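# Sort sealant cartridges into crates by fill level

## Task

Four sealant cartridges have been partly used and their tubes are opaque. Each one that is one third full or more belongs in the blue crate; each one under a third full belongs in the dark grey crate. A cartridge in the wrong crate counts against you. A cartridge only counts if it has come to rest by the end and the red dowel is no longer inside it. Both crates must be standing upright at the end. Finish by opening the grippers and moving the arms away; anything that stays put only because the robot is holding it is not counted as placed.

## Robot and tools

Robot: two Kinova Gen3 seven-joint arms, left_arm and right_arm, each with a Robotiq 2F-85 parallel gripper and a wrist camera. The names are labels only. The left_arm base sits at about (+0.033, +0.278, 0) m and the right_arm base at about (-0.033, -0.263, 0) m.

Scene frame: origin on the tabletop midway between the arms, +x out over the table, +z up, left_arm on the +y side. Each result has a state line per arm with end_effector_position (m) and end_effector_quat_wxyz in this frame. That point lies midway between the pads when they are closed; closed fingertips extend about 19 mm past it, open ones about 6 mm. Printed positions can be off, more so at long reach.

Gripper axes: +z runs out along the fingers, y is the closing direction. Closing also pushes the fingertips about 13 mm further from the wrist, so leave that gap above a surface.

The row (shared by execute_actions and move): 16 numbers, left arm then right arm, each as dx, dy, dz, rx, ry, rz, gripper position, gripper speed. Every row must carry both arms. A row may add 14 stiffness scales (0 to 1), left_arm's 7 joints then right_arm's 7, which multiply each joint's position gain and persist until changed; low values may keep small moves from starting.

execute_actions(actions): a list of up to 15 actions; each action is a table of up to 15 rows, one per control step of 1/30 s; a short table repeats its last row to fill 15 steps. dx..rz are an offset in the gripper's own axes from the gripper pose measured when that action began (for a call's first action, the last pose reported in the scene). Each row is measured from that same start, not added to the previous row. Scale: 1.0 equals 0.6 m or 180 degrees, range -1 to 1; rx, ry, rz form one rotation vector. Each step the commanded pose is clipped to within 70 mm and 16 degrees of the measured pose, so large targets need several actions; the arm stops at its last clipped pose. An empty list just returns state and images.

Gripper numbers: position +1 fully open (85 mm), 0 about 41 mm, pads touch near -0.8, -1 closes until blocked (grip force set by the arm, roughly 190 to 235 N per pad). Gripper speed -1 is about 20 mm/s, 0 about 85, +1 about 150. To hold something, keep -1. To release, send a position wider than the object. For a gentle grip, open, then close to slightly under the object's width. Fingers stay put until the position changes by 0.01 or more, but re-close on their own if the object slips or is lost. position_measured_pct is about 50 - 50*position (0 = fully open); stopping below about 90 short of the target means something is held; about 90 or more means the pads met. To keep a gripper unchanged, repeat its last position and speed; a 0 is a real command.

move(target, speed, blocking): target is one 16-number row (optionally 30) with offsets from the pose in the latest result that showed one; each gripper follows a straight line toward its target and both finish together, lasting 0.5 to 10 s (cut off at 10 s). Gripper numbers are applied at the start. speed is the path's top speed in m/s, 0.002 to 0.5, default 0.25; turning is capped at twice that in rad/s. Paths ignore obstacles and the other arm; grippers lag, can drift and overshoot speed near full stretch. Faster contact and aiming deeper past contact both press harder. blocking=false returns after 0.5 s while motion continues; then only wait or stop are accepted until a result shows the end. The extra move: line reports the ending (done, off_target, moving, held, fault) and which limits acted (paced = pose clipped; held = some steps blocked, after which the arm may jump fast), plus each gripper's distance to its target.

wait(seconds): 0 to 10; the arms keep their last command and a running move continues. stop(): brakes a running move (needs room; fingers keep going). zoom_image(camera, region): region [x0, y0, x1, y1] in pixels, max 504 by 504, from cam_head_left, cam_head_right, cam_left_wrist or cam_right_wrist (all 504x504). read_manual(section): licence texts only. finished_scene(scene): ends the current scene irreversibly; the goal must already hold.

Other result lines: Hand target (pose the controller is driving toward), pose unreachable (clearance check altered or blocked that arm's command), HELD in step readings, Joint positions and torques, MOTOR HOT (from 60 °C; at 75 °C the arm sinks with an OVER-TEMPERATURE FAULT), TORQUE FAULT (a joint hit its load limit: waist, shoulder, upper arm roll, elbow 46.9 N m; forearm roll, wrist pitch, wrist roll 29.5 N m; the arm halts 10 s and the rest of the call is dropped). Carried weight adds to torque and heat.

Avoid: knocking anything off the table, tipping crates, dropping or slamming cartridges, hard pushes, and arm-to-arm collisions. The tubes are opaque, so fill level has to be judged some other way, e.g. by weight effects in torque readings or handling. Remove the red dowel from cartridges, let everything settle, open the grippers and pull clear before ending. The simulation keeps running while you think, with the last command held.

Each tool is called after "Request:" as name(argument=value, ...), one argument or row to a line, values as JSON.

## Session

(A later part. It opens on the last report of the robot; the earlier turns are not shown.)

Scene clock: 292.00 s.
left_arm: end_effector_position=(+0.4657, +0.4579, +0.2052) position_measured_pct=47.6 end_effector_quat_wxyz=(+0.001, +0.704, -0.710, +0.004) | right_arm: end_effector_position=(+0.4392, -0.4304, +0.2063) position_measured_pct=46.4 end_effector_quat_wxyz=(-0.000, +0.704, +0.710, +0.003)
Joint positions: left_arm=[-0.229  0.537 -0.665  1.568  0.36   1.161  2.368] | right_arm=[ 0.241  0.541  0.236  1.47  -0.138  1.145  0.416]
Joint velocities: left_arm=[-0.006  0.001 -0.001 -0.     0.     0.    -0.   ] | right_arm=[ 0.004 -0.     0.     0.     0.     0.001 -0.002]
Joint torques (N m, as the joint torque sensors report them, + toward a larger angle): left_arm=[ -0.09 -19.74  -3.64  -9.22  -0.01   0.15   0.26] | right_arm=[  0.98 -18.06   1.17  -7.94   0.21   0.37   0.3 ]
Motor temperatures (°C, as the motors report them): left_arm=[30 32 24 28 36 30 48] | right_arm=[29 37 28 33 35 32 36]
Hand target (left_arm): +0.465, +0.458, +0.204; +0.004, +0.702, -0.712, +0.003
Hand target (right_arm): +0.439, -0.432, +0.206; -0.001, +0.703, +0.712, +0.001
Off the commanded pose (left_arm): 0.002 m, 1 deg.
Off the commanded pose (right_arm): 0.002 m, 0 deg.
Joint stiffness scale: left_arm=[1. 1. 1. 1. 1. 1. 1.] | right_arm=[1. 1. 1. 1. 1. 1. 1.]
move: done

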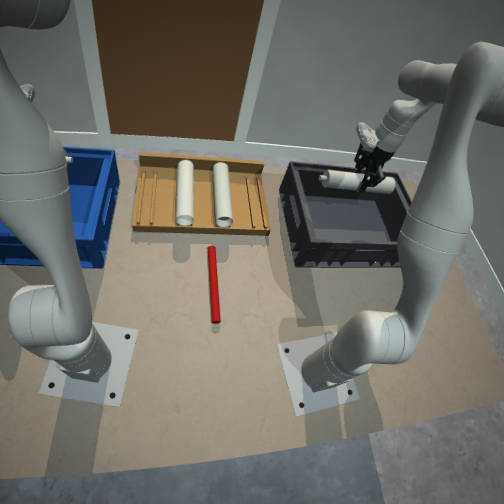

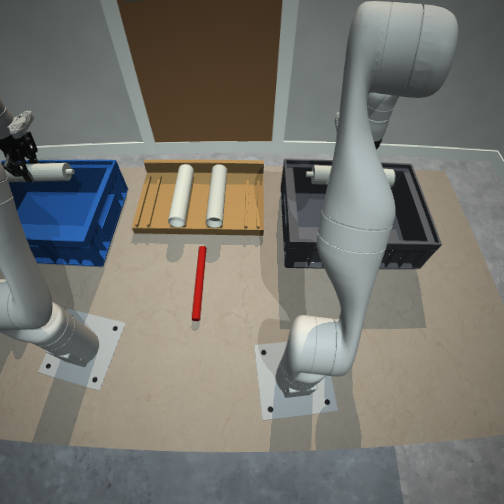

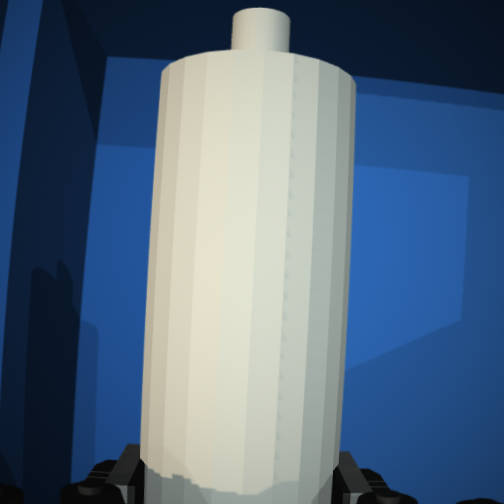

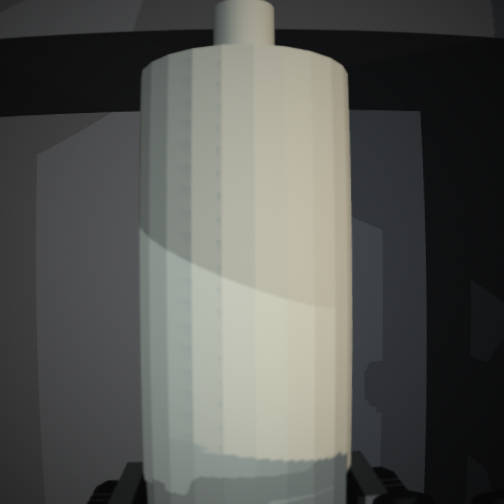

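Request:
move(
  target=[0,0,0.235,0,0,0,-1,0.5,0,0,0.238,0,0,0,-1,0.5],
  speed=0.15,
)

Request:
move(
  target=[0,0,0,0,0,0,0.5,0.5,0,0,0,0,0,0,0.55,0.5],
)

Request:
move(
  target=[0,0,-0.235,0,0,0,0.5,0.5,0,0,-0.238,0,0,0,0.55,0.5],
  speed=0.25,
)

Scene clock: 300.60 s.
left_arm: end_effector_position=(+0.4658, +0.4588, +0.0672) position_measured_pct=47.6 end_effector_quat_wxyz=(-0.000, +0.705, -0.710, +0.001) | right_arm: end_effector_position=(+0.4396, -0.4313, +0.0660) position_measured_pct=46.4 end_effector_quat_wxyz=(+0.002, +0.704, +0.710, +0.000)
Joint positions: left_arm=[-0.297  0.731 -0.558  1.74   0.51   0.818  2.242] | right_arm=[ 0.272  0.731  0.18   1.64  -0.17   0.782  0.443]
Joint velocities: left_arm=[-0.005  0.004  0.005  0.    -0.    -0.002  0.   ] | right_arm=[ 0.004  0.004 -0.004  0.    -0.     0.     0.   ]
Joint torques (N m, as the joint torque sensors report them, + toward a larger angle): left_arm=[  0.01 -20.78  -3.96  -6.93  -0.06   0.15   0.03] | right_arm=[  0.62 -19.17   1.75  -6.21   0.16   0.39   0.39]
Motor temperatures (°C, as the motors report them): left_arm=[30 32 24 28 36 30 48] | right_arm=[29 37 28 33 35 32 36]
Hand target (left_arm): +0.466, +0.457, +0.064; +0.001, +0.705, -0.710, +0.003
Hand target (right_arm): +0.439, -0.430, +0.063; -0.000, +0.704, +0.710, +0.002
Off the commanded pose (left_arm): 0.003 m, 0 deg.
Off the commanded pose (right_arm): 0.003 m, 0 deg.
Joint stiffness scale: left_arm=[1. 1. 1. 1. 1. 1. 1.] | right_arm=[1. 1. 1. 1. 1. 1. 1.]
move: done

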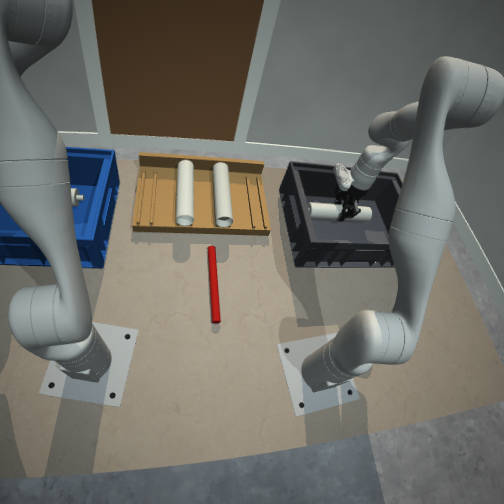

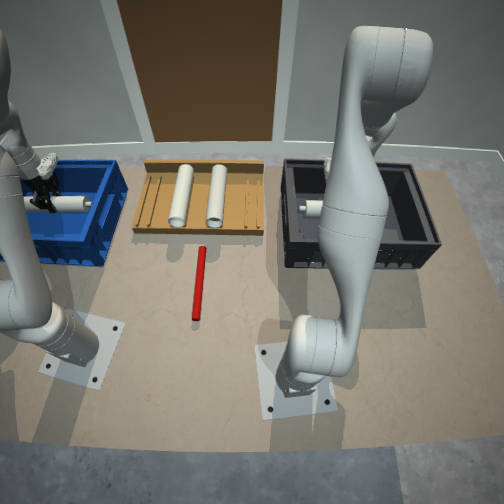

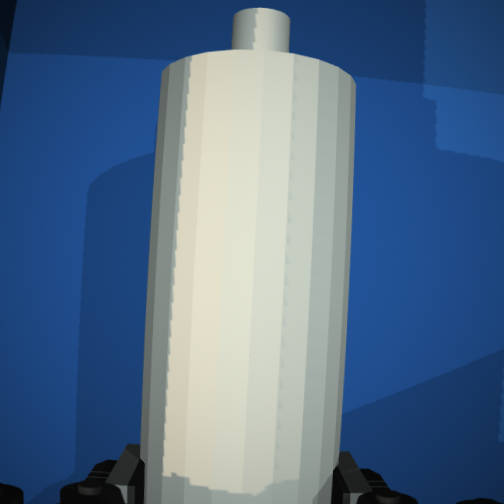

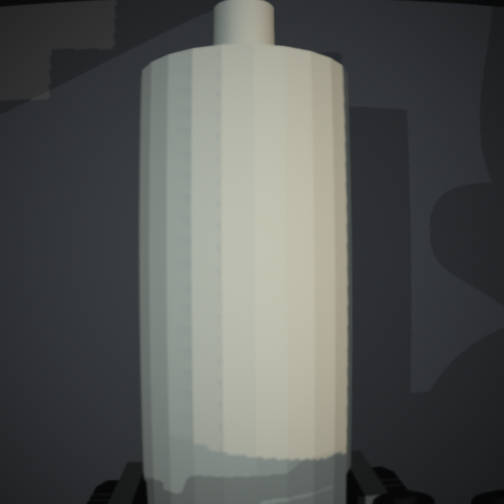

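Scene clock: 301.17 s.
left_arm: end_effector_position=(+0.4658, +0.4588, +0.0672) position_measured_pct=25.0 end_effector_quat_wxyz=(-0.000, +0.705, -0.710, +0.001) | right_arm: end_effector_position=(+0.4396, -0.4313, +0.0660) position_measured_pct=22.2 end_effector_quat_wxyz=(+0.002, +0.704, +0.710, +0.000)
Joint positions: left_arm=[-0.297  0.731 -0.558  1.74   0.51   0.818  2.242] | right_arm=[ 0.272  0.731  0.18   1.64  -0.17   0.782  0.443]
Joint velocities: left_arm=[ 0.001  0.    -0.001 -0.     0.     0.    -0.   ] | right_arm=[-0.    -0.001  0.001  0.001 -0.     0.    -0.   ]
Joint torques (N m, as the joint torque sensors report them, + toward a larger angle): left_arm=[ -0.12 -18.83  -3.66  -5.89   0.01   0.16  -0.03] | right_arm=[  0.56 -19.11   1.64  -6.55  -0.32   0.1    0.2 ]
Motor temperatures (°C, as the motors report them): left_arm=[30 32 24 28 36 30 48] | right_arm=[29 37 28 33 35 32 36]
Hand target (left_arm): +0.466, +0.459, +0.067; -0.000, +0.705, -0.710, +0.001
Hand target (right_arm): +0.440, -0.431, +0.066; +0.002, +0.704, +0.710, +0.000
Off the commanded pose (left_arm): 0.000 m, 0 deg.
Off the commanded pose (right_arm): 0.000 m, 0 deg.
Joint stiffness scale: left_arm=[1. 1. 1. 1. 1. 1. 1.] | right_arm=[1. 1. 1. 1. 1. 1. 1.]
move: done

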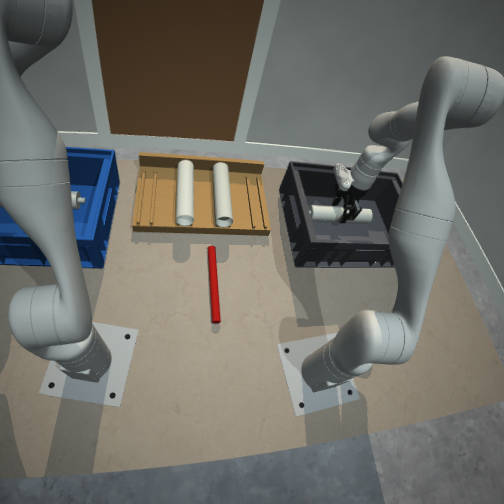

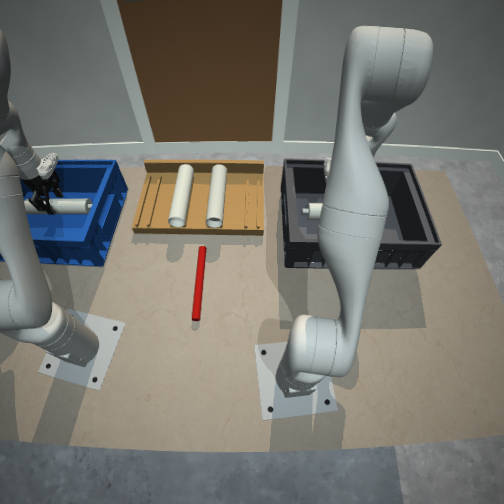

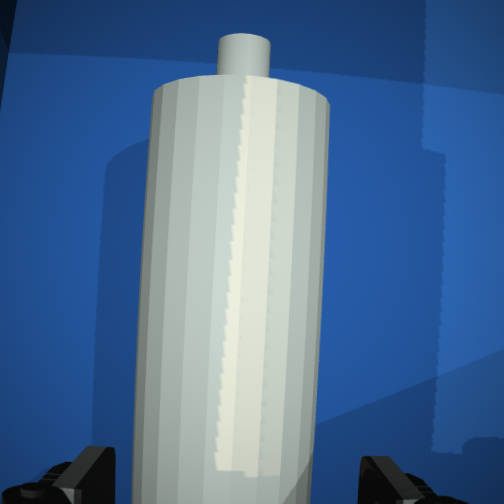

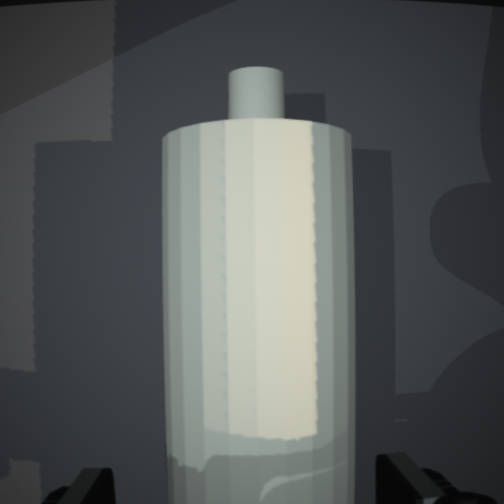

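Scene clock: 302.30 s.
left_arm: end_effector_position=(+0.4671, +0.4568, +0.2051) position_measured_pct=25.0 end_effector_quat_wxyz=(+0.001, +0.703, -0.711, +0.005) | right_arm: end_effector_position=(+0.4402, -0.4289, +0.2061) position_measured_pct=22.2 end_effector_quat_wxyz=(-0.001, +0.703, +0.711, +0.004)
Joint positions: left_arm=[-0.233  0.537 -0.656  1.566  0.358  1.161  2.37 ] | right_arm=[ 0.245  0.541  0.226  1.468 -0.136  1.145  0.414]
Joint velocities: left_arm=[ 0.004 -0.001 -0.003 -0.001 -0.     0.001 -0.   ] | right_arm=[-0.002 -0.001  0.004 -0.001 -0.     0.    -0.   ]
Joint torques (N m, as the joint torque sensors report them, + toward a larger angle): left_arm=[ -0.47 -17.12  -3.22  -7.75  -0.14   0.11   0.18] | right_arm=[  0.62 -17.76   1.83  -7.84  -0.02   0.19   0.23]
Motor temperatures (°C, as the motors report them): left_arm=[30 32 24 28 36 30 48] | right_arm=[29 37 28 33 35 32 36]
Hand target (left_arm): +0.466, +0.459, +0.208; +0.000, +0.704, -0.710, +0.002
Hand target (right_arm): +0.439, -0.431, +0.209; +0.001, +0.704, +0.710, +0.001
Off the commanded pose (left_arm): 0.004 m, 0 deg.
Off the commanded pose (right_arm): 0.004 m, 1 deg.
Joint stiffness scale: left_arm=[1. 1. 1. 1. 1. 1. 1.] | right_arm=[1. 1. 1. 1. 1. 1. 1.]
move: off_target (left_arm, right_arm)

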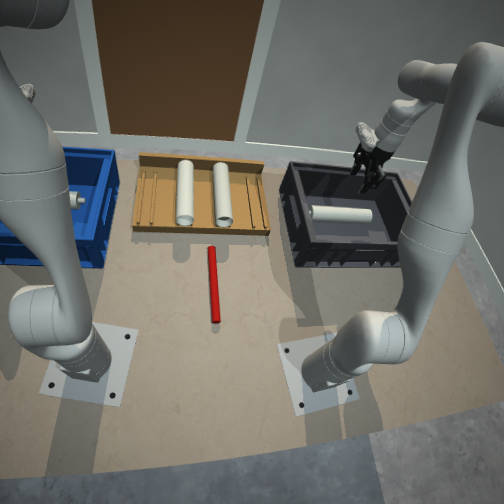

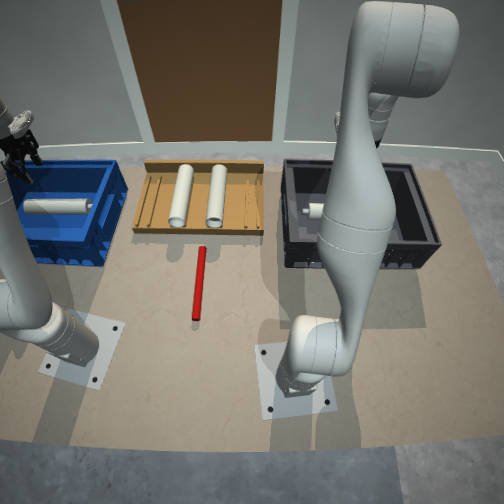

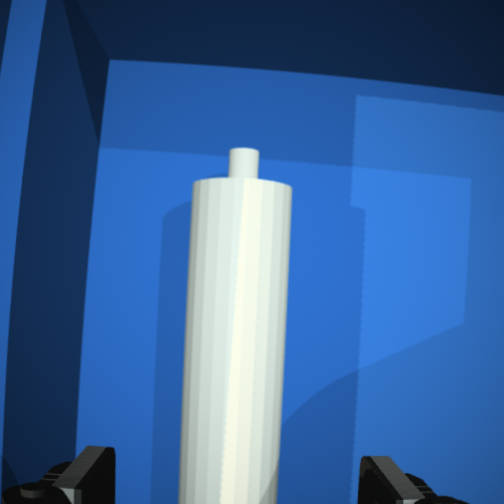

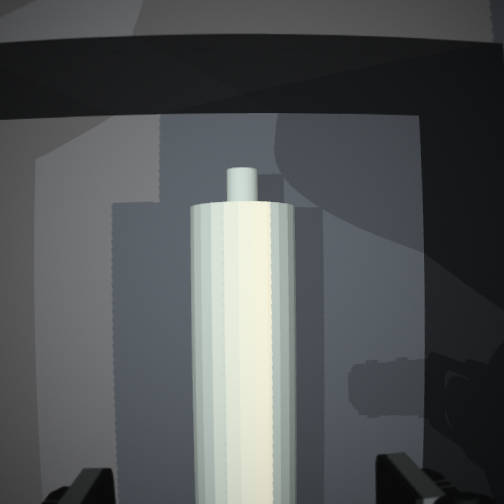

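Request:
move(
  target=[0.852,-0.055,0.09,0,0,-0.5,0.5,0.5,0,0,0,0,0,0.5,0.55,0.5],
  speed=0.35,
)

Scene clock: 318.60 s.
left_arm: end_effector_position=(+0.4968, -0.0507, +0.1568) position_measured_pct=25.0 end_effector_quat_wxyz=(+0.004, +1.000, -0.006, +0.005) | right_arm: end_effector_position=(+0.4416, -0.4324, +0.2085) position_measured_pct=22.2 end_effector_quat_wxyz=(+0.000, +1.000, +0.008, +0.006)
Joint positions: left_arm=[ 0.711  0.804 -0.677  1.266  0.502  1.225  4.93 ] | right_arm=[ 0.086  0.57   0.497  1.472 -0.289  1.161 -1.018]
Joint velocities: left_arm=[ 0.001  0.006 -0.002 -0.003 -0.     0.001 -0.   ] | right_arm=[ 0.    -0.001  0.     0.001 -0.     0.     0.   ]
Joint torques (N m, as the joint torque sensors report them, + toward a larger angle): left_arm=[ -0.03 -22.47  -4.41  -8.01  -0.01  -0.05  -0.05] | right_arm=[  0.26 -17.34   2.7   -7.76  -0.2    0.05   0.2 ]
Motor temperatures (°C, as the motors report them): left_arm=[30 32 25 28 36 30 48] | right_arm=[29 37 28 33 35 32 36]
Hand target (left_arm): +0.494, -0.054, +0.155; +0.005, +1.000, -0.005, +0.001
Hand target (right_arm): +0.440, -0.429, +0.206; -0.003, +1.000, +0.006, +0.002
Off the commanded pose (left_arm): 0.005 m, 0 deg.
Off the commanded pose (right_arm): 0.004 m, 1 deg.
Joint stiffness scale: left_arm=[1. 1. 1. 1. 1. 1. 1.] | right_arm=[1. 1. 1. 1. 1. 1. 1.]
move: off_target (left_arm, right_arm)

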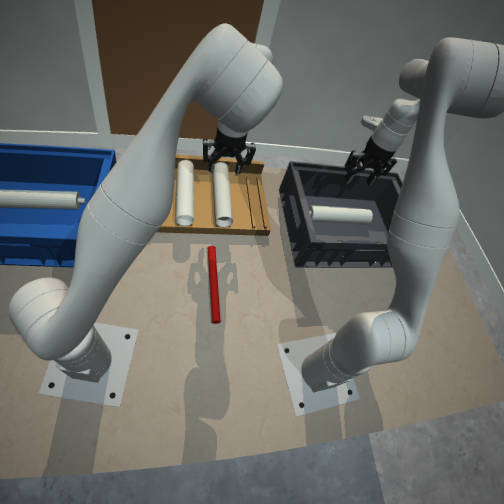

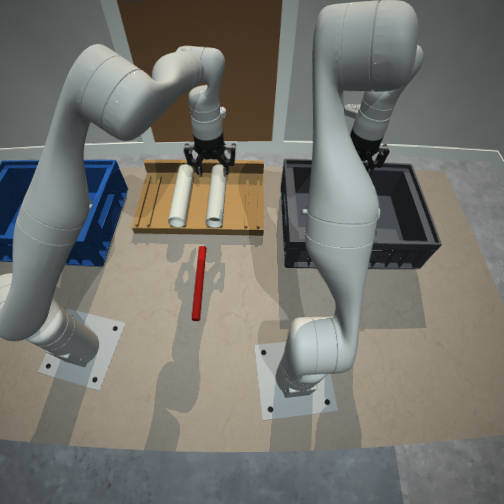

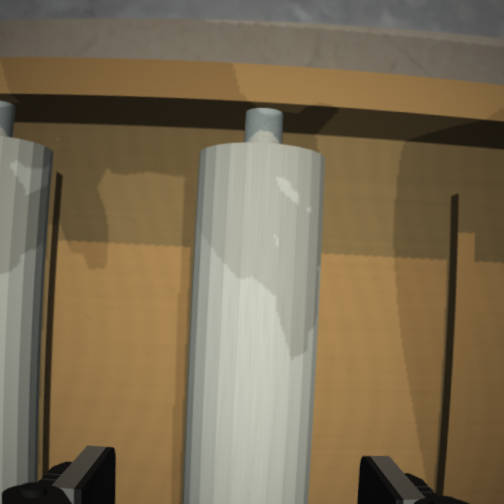

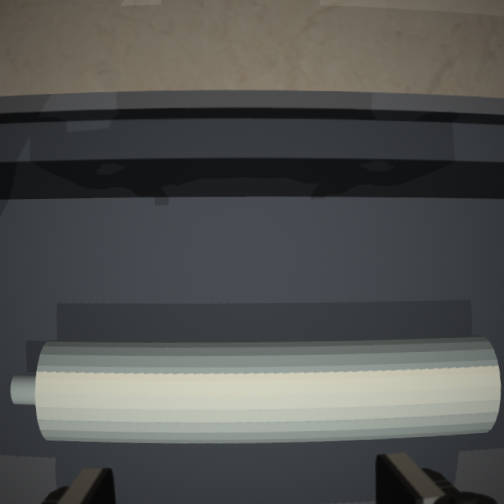

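Request:
move(
  target=[0,0.010,0.153,0,0,0,0.5,0.5,0,0,0,0,0,0,0.55,0.5],
  speed=0.12,
)

Request:
move(
  target=[0,0,0,0,0,0,-1,0.5,0,0,0,0,0,0,0.55,0.5],
)

Scene clock: 325.73 s.
left_arm: end_effector_position=(+0.4988, -0.0560, +0.0684) position_measured_pct=25.0 end_effector_quat_wxyz=(+0.001, +1.000, -0.005, +0.007) | right_arm: end_effector_position=(+0.4416, -0.4324, +0.2085) position_measured_pct=22.2 end_effector_quat_wxyz=(+0.000, +1.000, +0.008, +0.006)
Joint positions: left_arm=[ 0.697  0.917 -0.617  1.343  0.556  1.04   4.899] | right_arm=[ 0.086  0.57   0.497  1.472 -0.289  1.161 -1.018]
Joint velocities: left_arm=[-0.003  0.001  0.002  0.    -0.    -0.     0.   ] | right_arm=[ 0.    -0.    -0.    -0.     0.001  0.    -0.001]
Joint torques (N m, as the joint torque sensors report them, + toward a larger angle): left_arm=[ -0.11 -23.39  -4.05  -7.17  -0.21  -0.19   0.01] | right_arm=[  0.46 -17.63   2.97  -7.74  -0.07   0.28   0.03]
Motor temperatures (°C, as the motors report them): left_arm=[30 32 25 28 36 30 48] | right_arm=[29 37 28 33 35 32 36]
Hand target (left_arm): +0.498, -0.057, +0.065; +0.003, +1.000, -0.005, +0.006
Hand target (right_arm): +0.442, -0.432, +0.209; +0.000, +1.000, +0.008, +0.006
Off the commanded pose (left_arm): 0.004 m, 0 deg.
Off the commanded pose (right_arm): 0.000 m, 0 deg.
Joint stiffness scale: left_arm=[1. 1. 1. 1. 1. 1. 1.] | right_arm=[1. 1. 1. 1. 1. 1. 1.]
move: off_target (left_arm)

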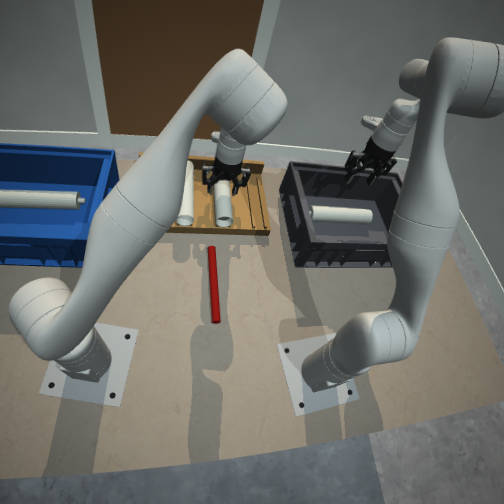

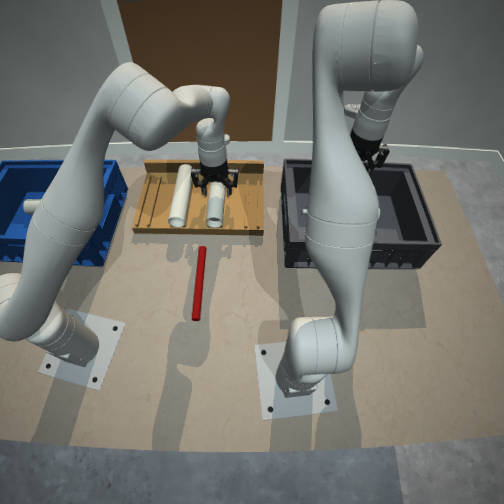

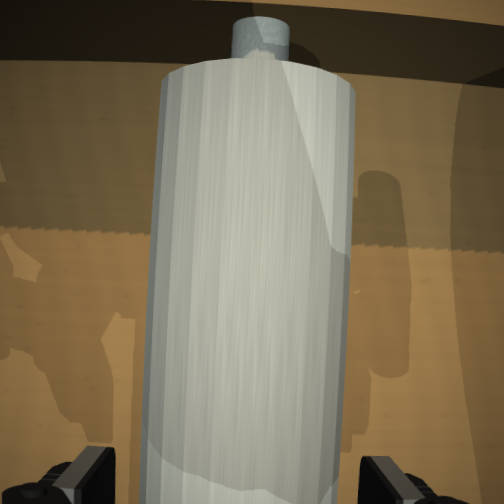

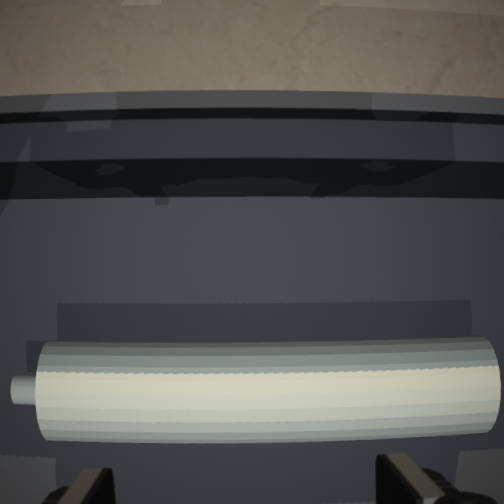

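Scene clock: 326.23 s.
left_arm: end_effector_position=(+0.4989, -0.0563, +0.0693) position_measured_pct=48.0 end_effector_quat_wxyz=(+0.002, +1.000, -0.005, +0.007) | right_arm: end_effector_position=(+0.4416, -0.4324, +0.2085) position_measured_pct=22.2 end_effector_quat_wxyz=(+0.000, +1.000, +0.008, +0.006)
Joint positions: left_arm=[ 0.697  0.916 -0.617  1.343  0.556  1.04   4.899] | right_arm=[ 0.086  0.57   0.497  1.472 -0.289  1.161 -1.018]
Joint velocities: left_arm=[-0.     0.001 -0.001  0.     0.     0.002 -0.   ] | right_arm=[-0.     0.001 -0.    -0.002  0.001 -0.001  0.   ]
Joint torques (N m, as the joint torque sensors report them, + toward a larger angle): left_arm=[ -0.45 -19.36  -3.82  -7.06   0.39  -1.17   0.15] | right_arm=[  0.37 -17.7    2.82  -8.26   0.1    0.06   0.07]
Motor temperatures (°C, as the motors report them): left_arm=[30 32 25 28 36 30 48] | right_arm=[29 37 28 33 35 32 36]
Hand target (left_arm): +0.499, -0.056, +0.068; +0.001, +1.000, -0.005, +0.007
Hand target (right_arm): +0.442, -0.432, +0.209; +0.000, +1.000, +0.008, +0.006
Off the commanded pose (left_arm): 0.001 m, 0 deg.
Off the commanded pose (right_arm): 0.000 m, 0 deg.
Joint stiffness scale: left_arm=[1. 1. 1. 1. 1. 1. 1.] | right_arm=[1. 1. 1. 1. 1. 1. 1.]
move: done

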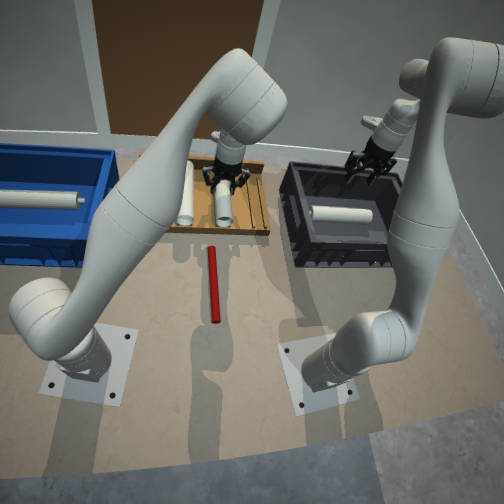

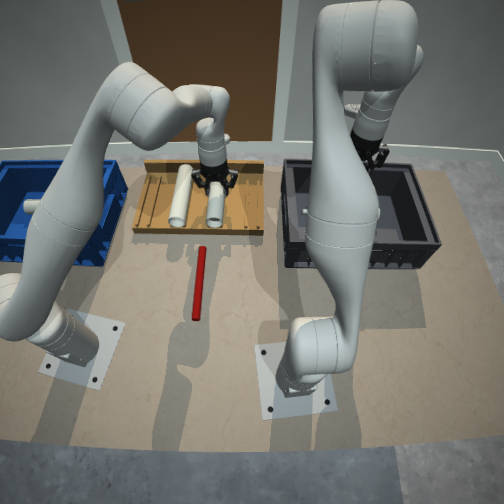

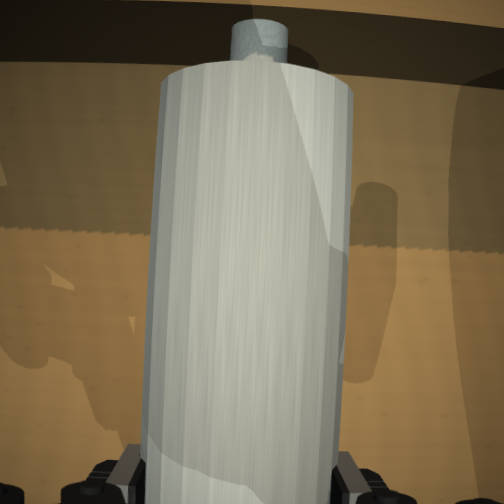

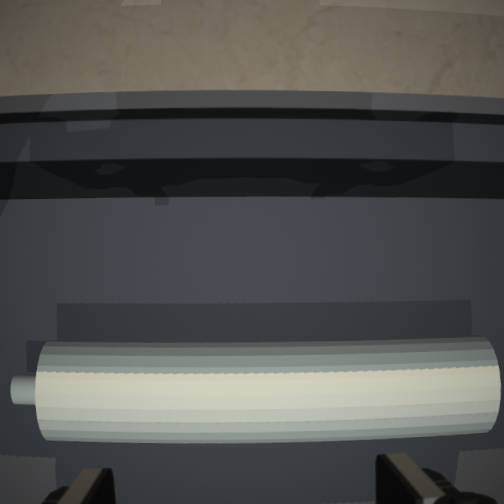

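Request:
move(
  target=[0,0,-0.235,0,0,0,-1,0.5,0,0,0,0,0,0,0.55,0.5],
  speed=0.2,
)

Request:
move(
  target=[-0.207,-0.877,0,0,0,0.5,-1,0.5,0.097,-0.807,0.09,0,0,0,0.55,0.5],
  speed=0.3,
)

Scene clock: 333.20 s.
left_arm: end_effector_position=(+0.4959, -0.0581, +0.2069) position_measured_pct=48.0 end_effector_quat_wxyz=(+0.005, +1.000, -0.007, +0.005) | right_arm: end_effector_position=(+0.4416, -0.4324, +0.2085) position_measured_pct=22.2 end_effector_quat_wxyz=(+0.000, +1.000, +0.008, +0.006)
Joint positions: left_arm=[ 0.712  0.763 -0.687  1.168  0.472  1.349  4.973] | right_arm=[ 0.086  0.57   0.497  1.472 -0.289  1.161 -1.018]
Joint velocities: left_arm=[ 0.    -0.001 -0.003 -0.002  0.     0.003 -0.   ] | right_arm=[ 0.001  0.002 -0.     0.    -0.001 -0.     0.   ]
Joint torques (N m, as the joint torque sensors report them, + toward a larger angle): left_arm=[  0.12 -24.86  -4.79  -9.32  -0.21   0.21   0.07] | right_arm=[  0.46 -17.2    2.94  -8.3    0.     0.11   0.07]
Motor temperatures (°C, as the motors report them): left_arm=[30 33 25 28 36 30 48] | right_arm=[29 37 28 33 35 32 36]
Hand target (left_arm): +0.497, -0.056, +0.210; +0.002, +1.000, -0.005, +0.007
Hand target (right_arm): +0.442, -0.432, +0.209; +0.000, +1.000, +0.008, +0.006
Off the commanded pose (left_arm): 0.004 m, 1 deg.
Off the commanded pose (right_arm): 0.000 m, 0 deg.
Joint stiffness scale: left_arm=[1. 1. 1. 1. 1. 1. 1.] | right_arm=[1. 1. 1. 1. 1. 1. 1.]
move: off_target (left_arm)

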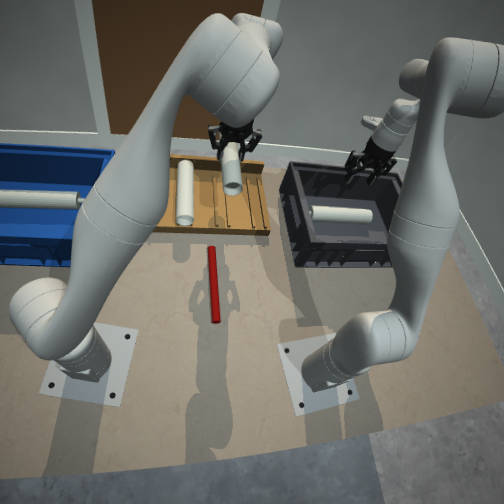

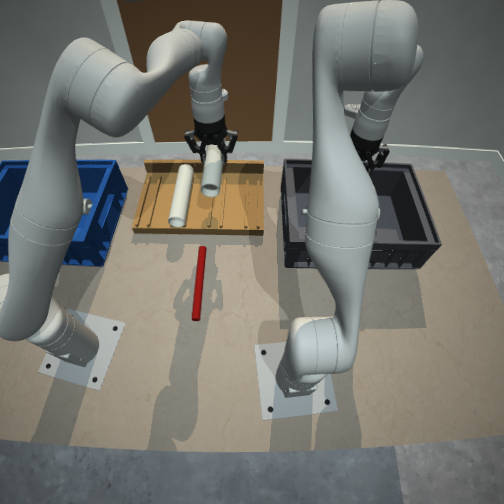

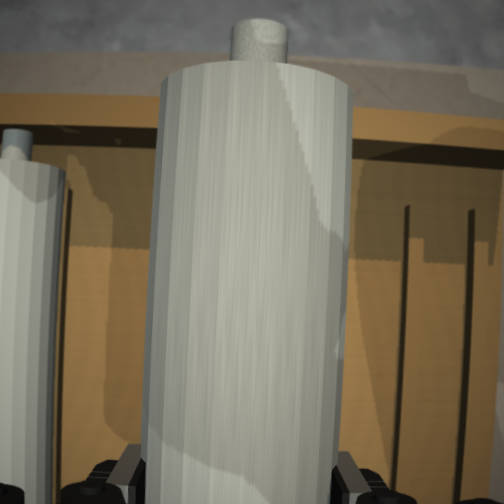

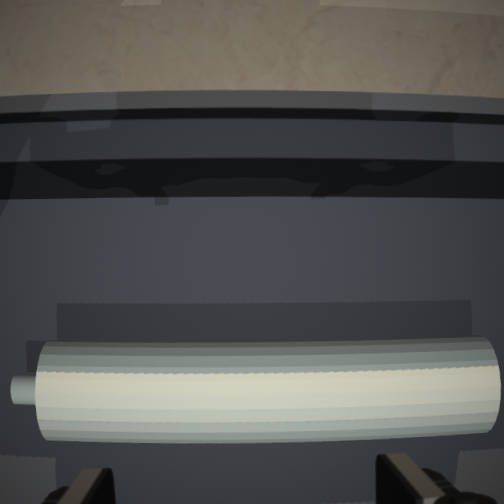

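Scene clock: 336.53 s.
left_arm: end_effector_position=(+0.3789, +0.4713, +0.2021) position_measured_pct=48.0 end_effector_quat_wxyz=(-0.004, +0.703, -0.711, +0.005) | right_arm: end_effector_position=(+0.4947, +0.0499, +0.1575) position_measured_pct=22.2 end_effector_quat_wxyz=(+0.000, +1.000, +0.009, +0.010)
Joint positions: left_arm=[-0.233  0.391 -0.741  1.819  0.315  1.041  2.238] | right_arm=[-0.655  0.854  0.377  1.077 -0.287  1.242 -1.956]
Joint velocities: left_arm=[-0.008  0.001 -0.001 -0.     0.     0.    -0.   ] | right_arm=[-0.001  0.002  0.    -0.001 -0.     0.    -0.   ]
Joint torques (N m, as the joint torque sensors report them, + toward a larger angle): left_arm=[ -0.29 -15.45  -3.12  -8.64   0.01   0.19   0.16] | right_arm=[  0.5  -22.82   3.15  -8.32   0.26  -0.06   0.15]
Motor temperatures (°C, as the motors report them): left_arm=[30 33 25 28 36 30 48] | right_arm=[29 37 28 33 35 32 36]
Hand target (left_arm): +0.381, +0.469, +0.201; -0.001, +0.702, -0.712, +0.008
Hand target (right_arm): +0.491, +0.054, +0.156; -0.002, +1.000, +0.009, +0.006
Off the commanded pose (left_arm): 0.002 m, 1 deg.
Off the commanded pose (right_arm): 0.004 m, 0 deg.
Joint stiffness scale: left_arm=[1. 1. 1. 1. 1. 1. 1.] | right_arm=[1. 1. 1. 1. 1. 1. 1.]
move: off_target (right_arm)

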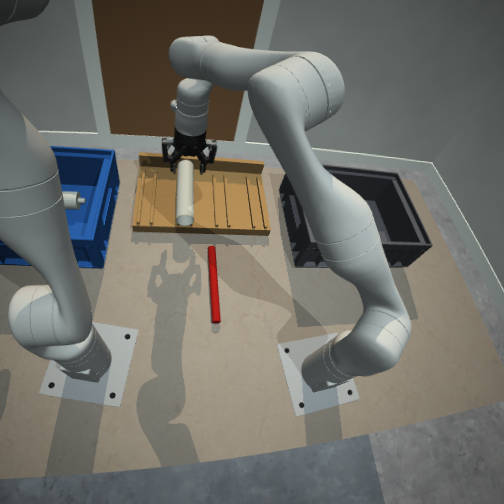

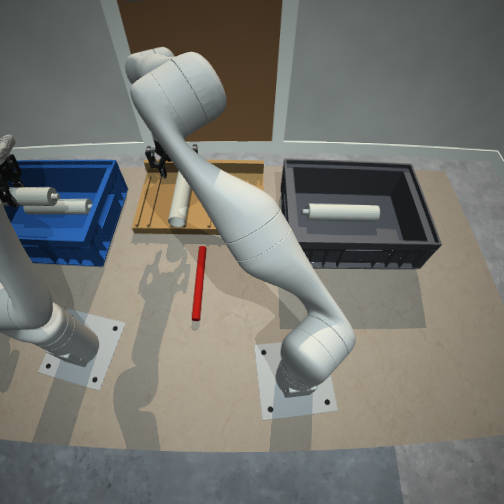

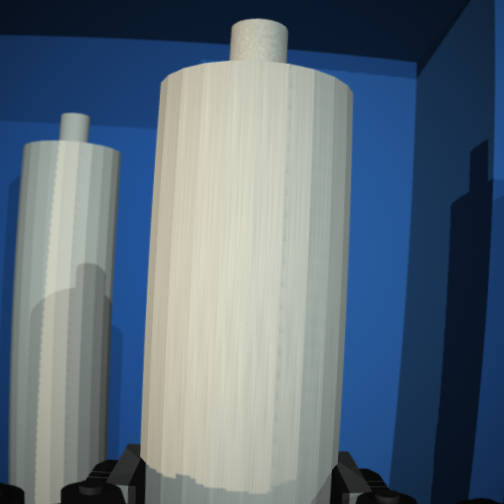

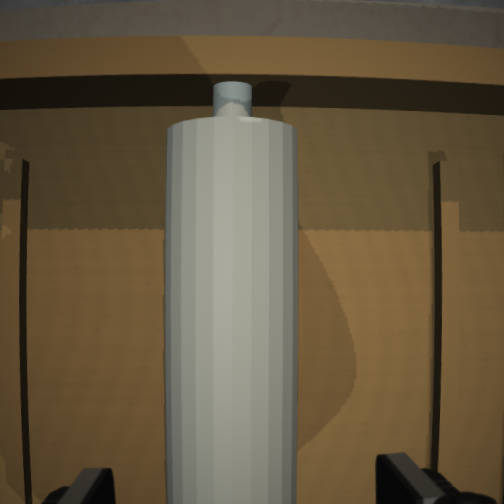

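Request:
move(
  target=[0,0,0.23,0,0,0,-1,0.5,0,-0.0065,0.154,0,0,0,0.55,0.5],
  speed=0.15,
)

Request:
move(
  target=[0,0,0,0,0,0,0.5,0.5,0,0,0,0,0,0,-1,0.5],
)

Scene clock: 349.80 s.
left_arm: end_effector_position=(+0.3804, +0.4727, +0.0667) position_measured_pct=48.0 end_effector_quat_wxyz=(-0.005, +0.703, -0.711, +0.004) | right_arm: end_effector_position=(+0.4972, +0.0530, +0.0682) position_measured_pct=22.2 end_effector_quat_wxyz=(+0.002, +1.000, +0.009, +0.012)
Joint positions: left_arm=[-0.362  0.626 -0.595  1.993  0.562  0.677  2.019] | right_arm=[-0.646  0.956  0.33   1.163 -0.291  1.048 -1.953]
Joint velocities: left_arm=[-0.008  0.002  0.006 -0.    -0.    -0.003  0.   ] | right_arm=[ 0.002  0.    -0.002  0.    -0.    -0.    -0.001]
Joint torques (N m, as the joint torque sensors report them, + toward a larger angle): left_arm=[ -0.39 -17.62  -3.32  -5.9   -0.27  -0.21   0.18] | right_arm=[  0.22 -23.4    2.92  -7.83   0.35   0.24   0.27]
Motor temperatures (°C, as the motors report them): left_arm=[30 32 25 28 36 30 48] | right_arm=[29 37 28 33 35 32 36]
Hand target (left_arm): +0.380, +0.472, +0.064; -0.004, +0.704, -0.711, +0.005
Hand target (right_arm): +0.496, +0.054, +0.065; +0.000, +1.000, +0.009, +0.010
Off the commanded pose (left_arm): 0.003 m, 0 deg.
Off the commanded pose (right_arm): 0.003 m, 0 deg.
Joint stiffness scale: left_arm=[1. 1. 1. 1. 1. 1. 1.] | right_arm=[1. 1. 1. 1. 1. 1. 1.]
move: done

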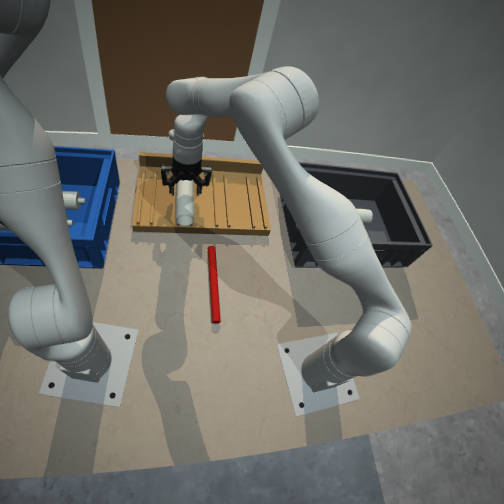

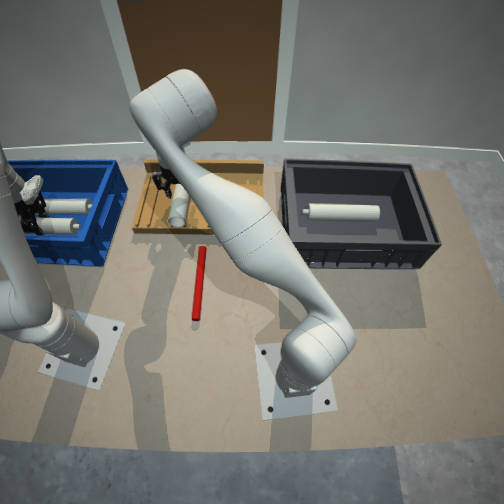

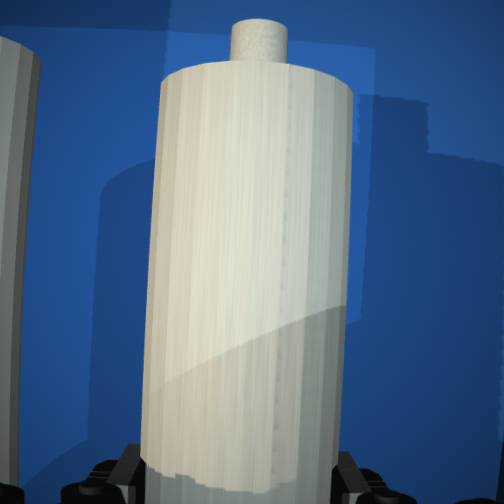

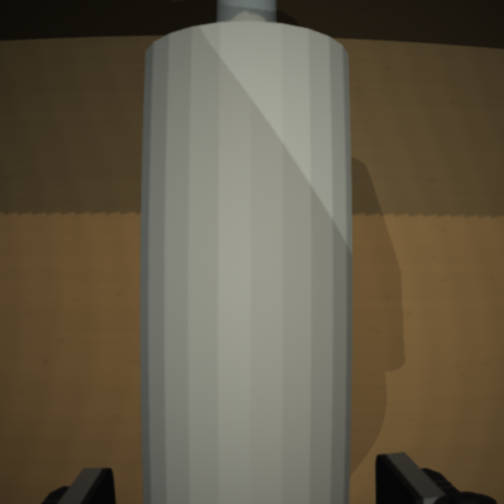

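Scene clock: 350.37 s.
left_arm: end_effector_position=(+0.3804, +0.4728, +0.0667) position_measured_pct=25.0 end_effector_quat_wxyz=(-0.005, +0.703, -0.711, +0.004) | right_arm: end_effector_position=(+0.4974, +0.0532, +0.0691) position_measured_pct=46.4 end_effector_quat_wxyz=(+0.002, +1.000, +0.009, +0.012)
Joint positions: left_arm=[-0.362  0.626 -0.595  1.993  0.562  0.677  2.019] | right_arm=[-0.646  0.955  0.33   1.163 -0.291  1.048 -1.953]
Joint velocities: left_arm=[-0.     0.001 -0.002  0.    -0.    -0.     0.   ] | right_arm=[-0.     0.001  0.    -0.002 -0.001 -0.001  0.001]
Joint torques (N m, as the joint torque sensors report them, + toward a larger angle): left_arm=[ -0.28 -16.17  -3.31  -5.03  -0.08   0.13   0.17] | right_arm=[ -0.04 -20.05   2.23  -6.41   0.23  -0.03   0.77]
Motor temperatures (°C, as the motors report them): left_arm=[30 32 25 28 36 30 48] | right_arm=[29 37 28 33 35 32 36]
Hand target (left_arm): +0.380, +0.473, +0.067; -0.005, +0.703, -0.711, +0.004
Hand target (right_arm): +0.497, +0.053, +0.068; +0.002, +1.000, +0.009, +0.012
Off the commanded pose (left_arm): 0.000 m, 0 deg.
Off the commanded pose (right_arm): 0.001 m, 0 deg.
Joint stiffness scale: left_arm=[1. 1. 1. 1. 1. 1. 1.] | right_arm=[1. 1. 1. 1. 1. 1. 1.]
move: done

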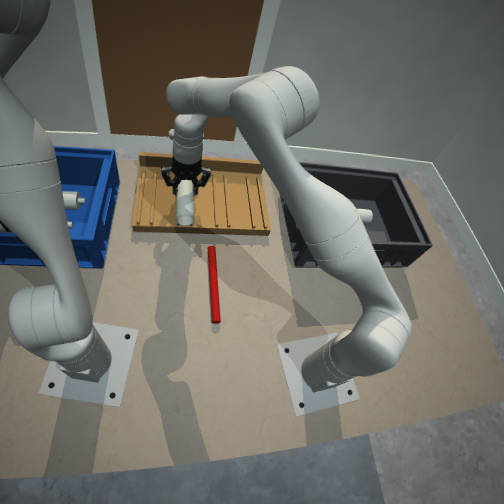

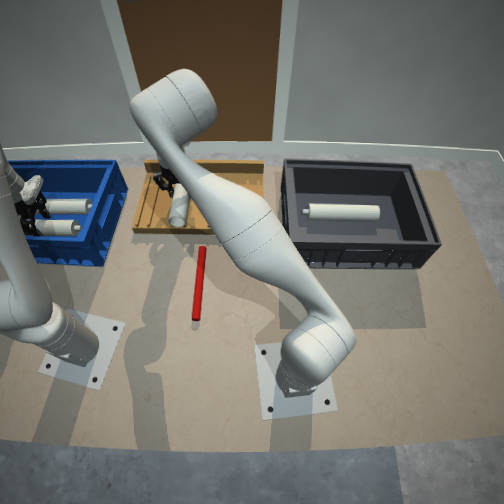

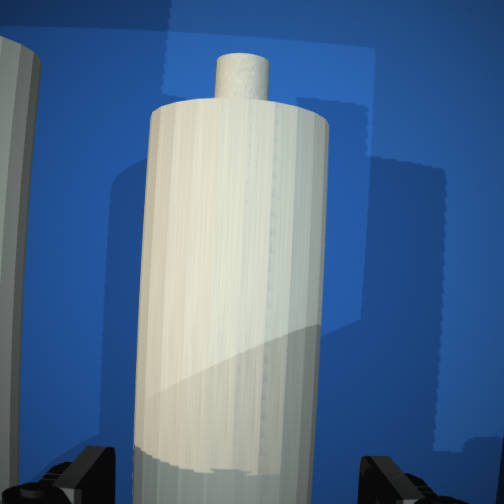

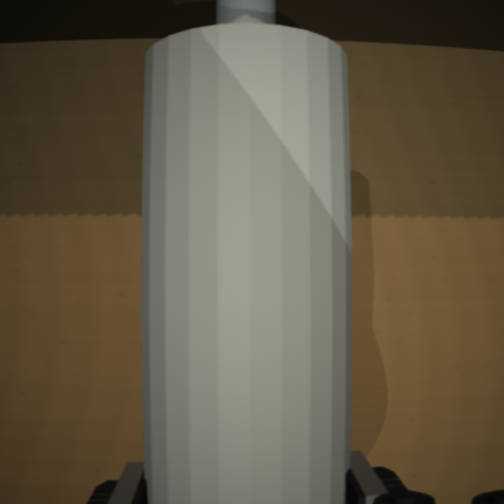

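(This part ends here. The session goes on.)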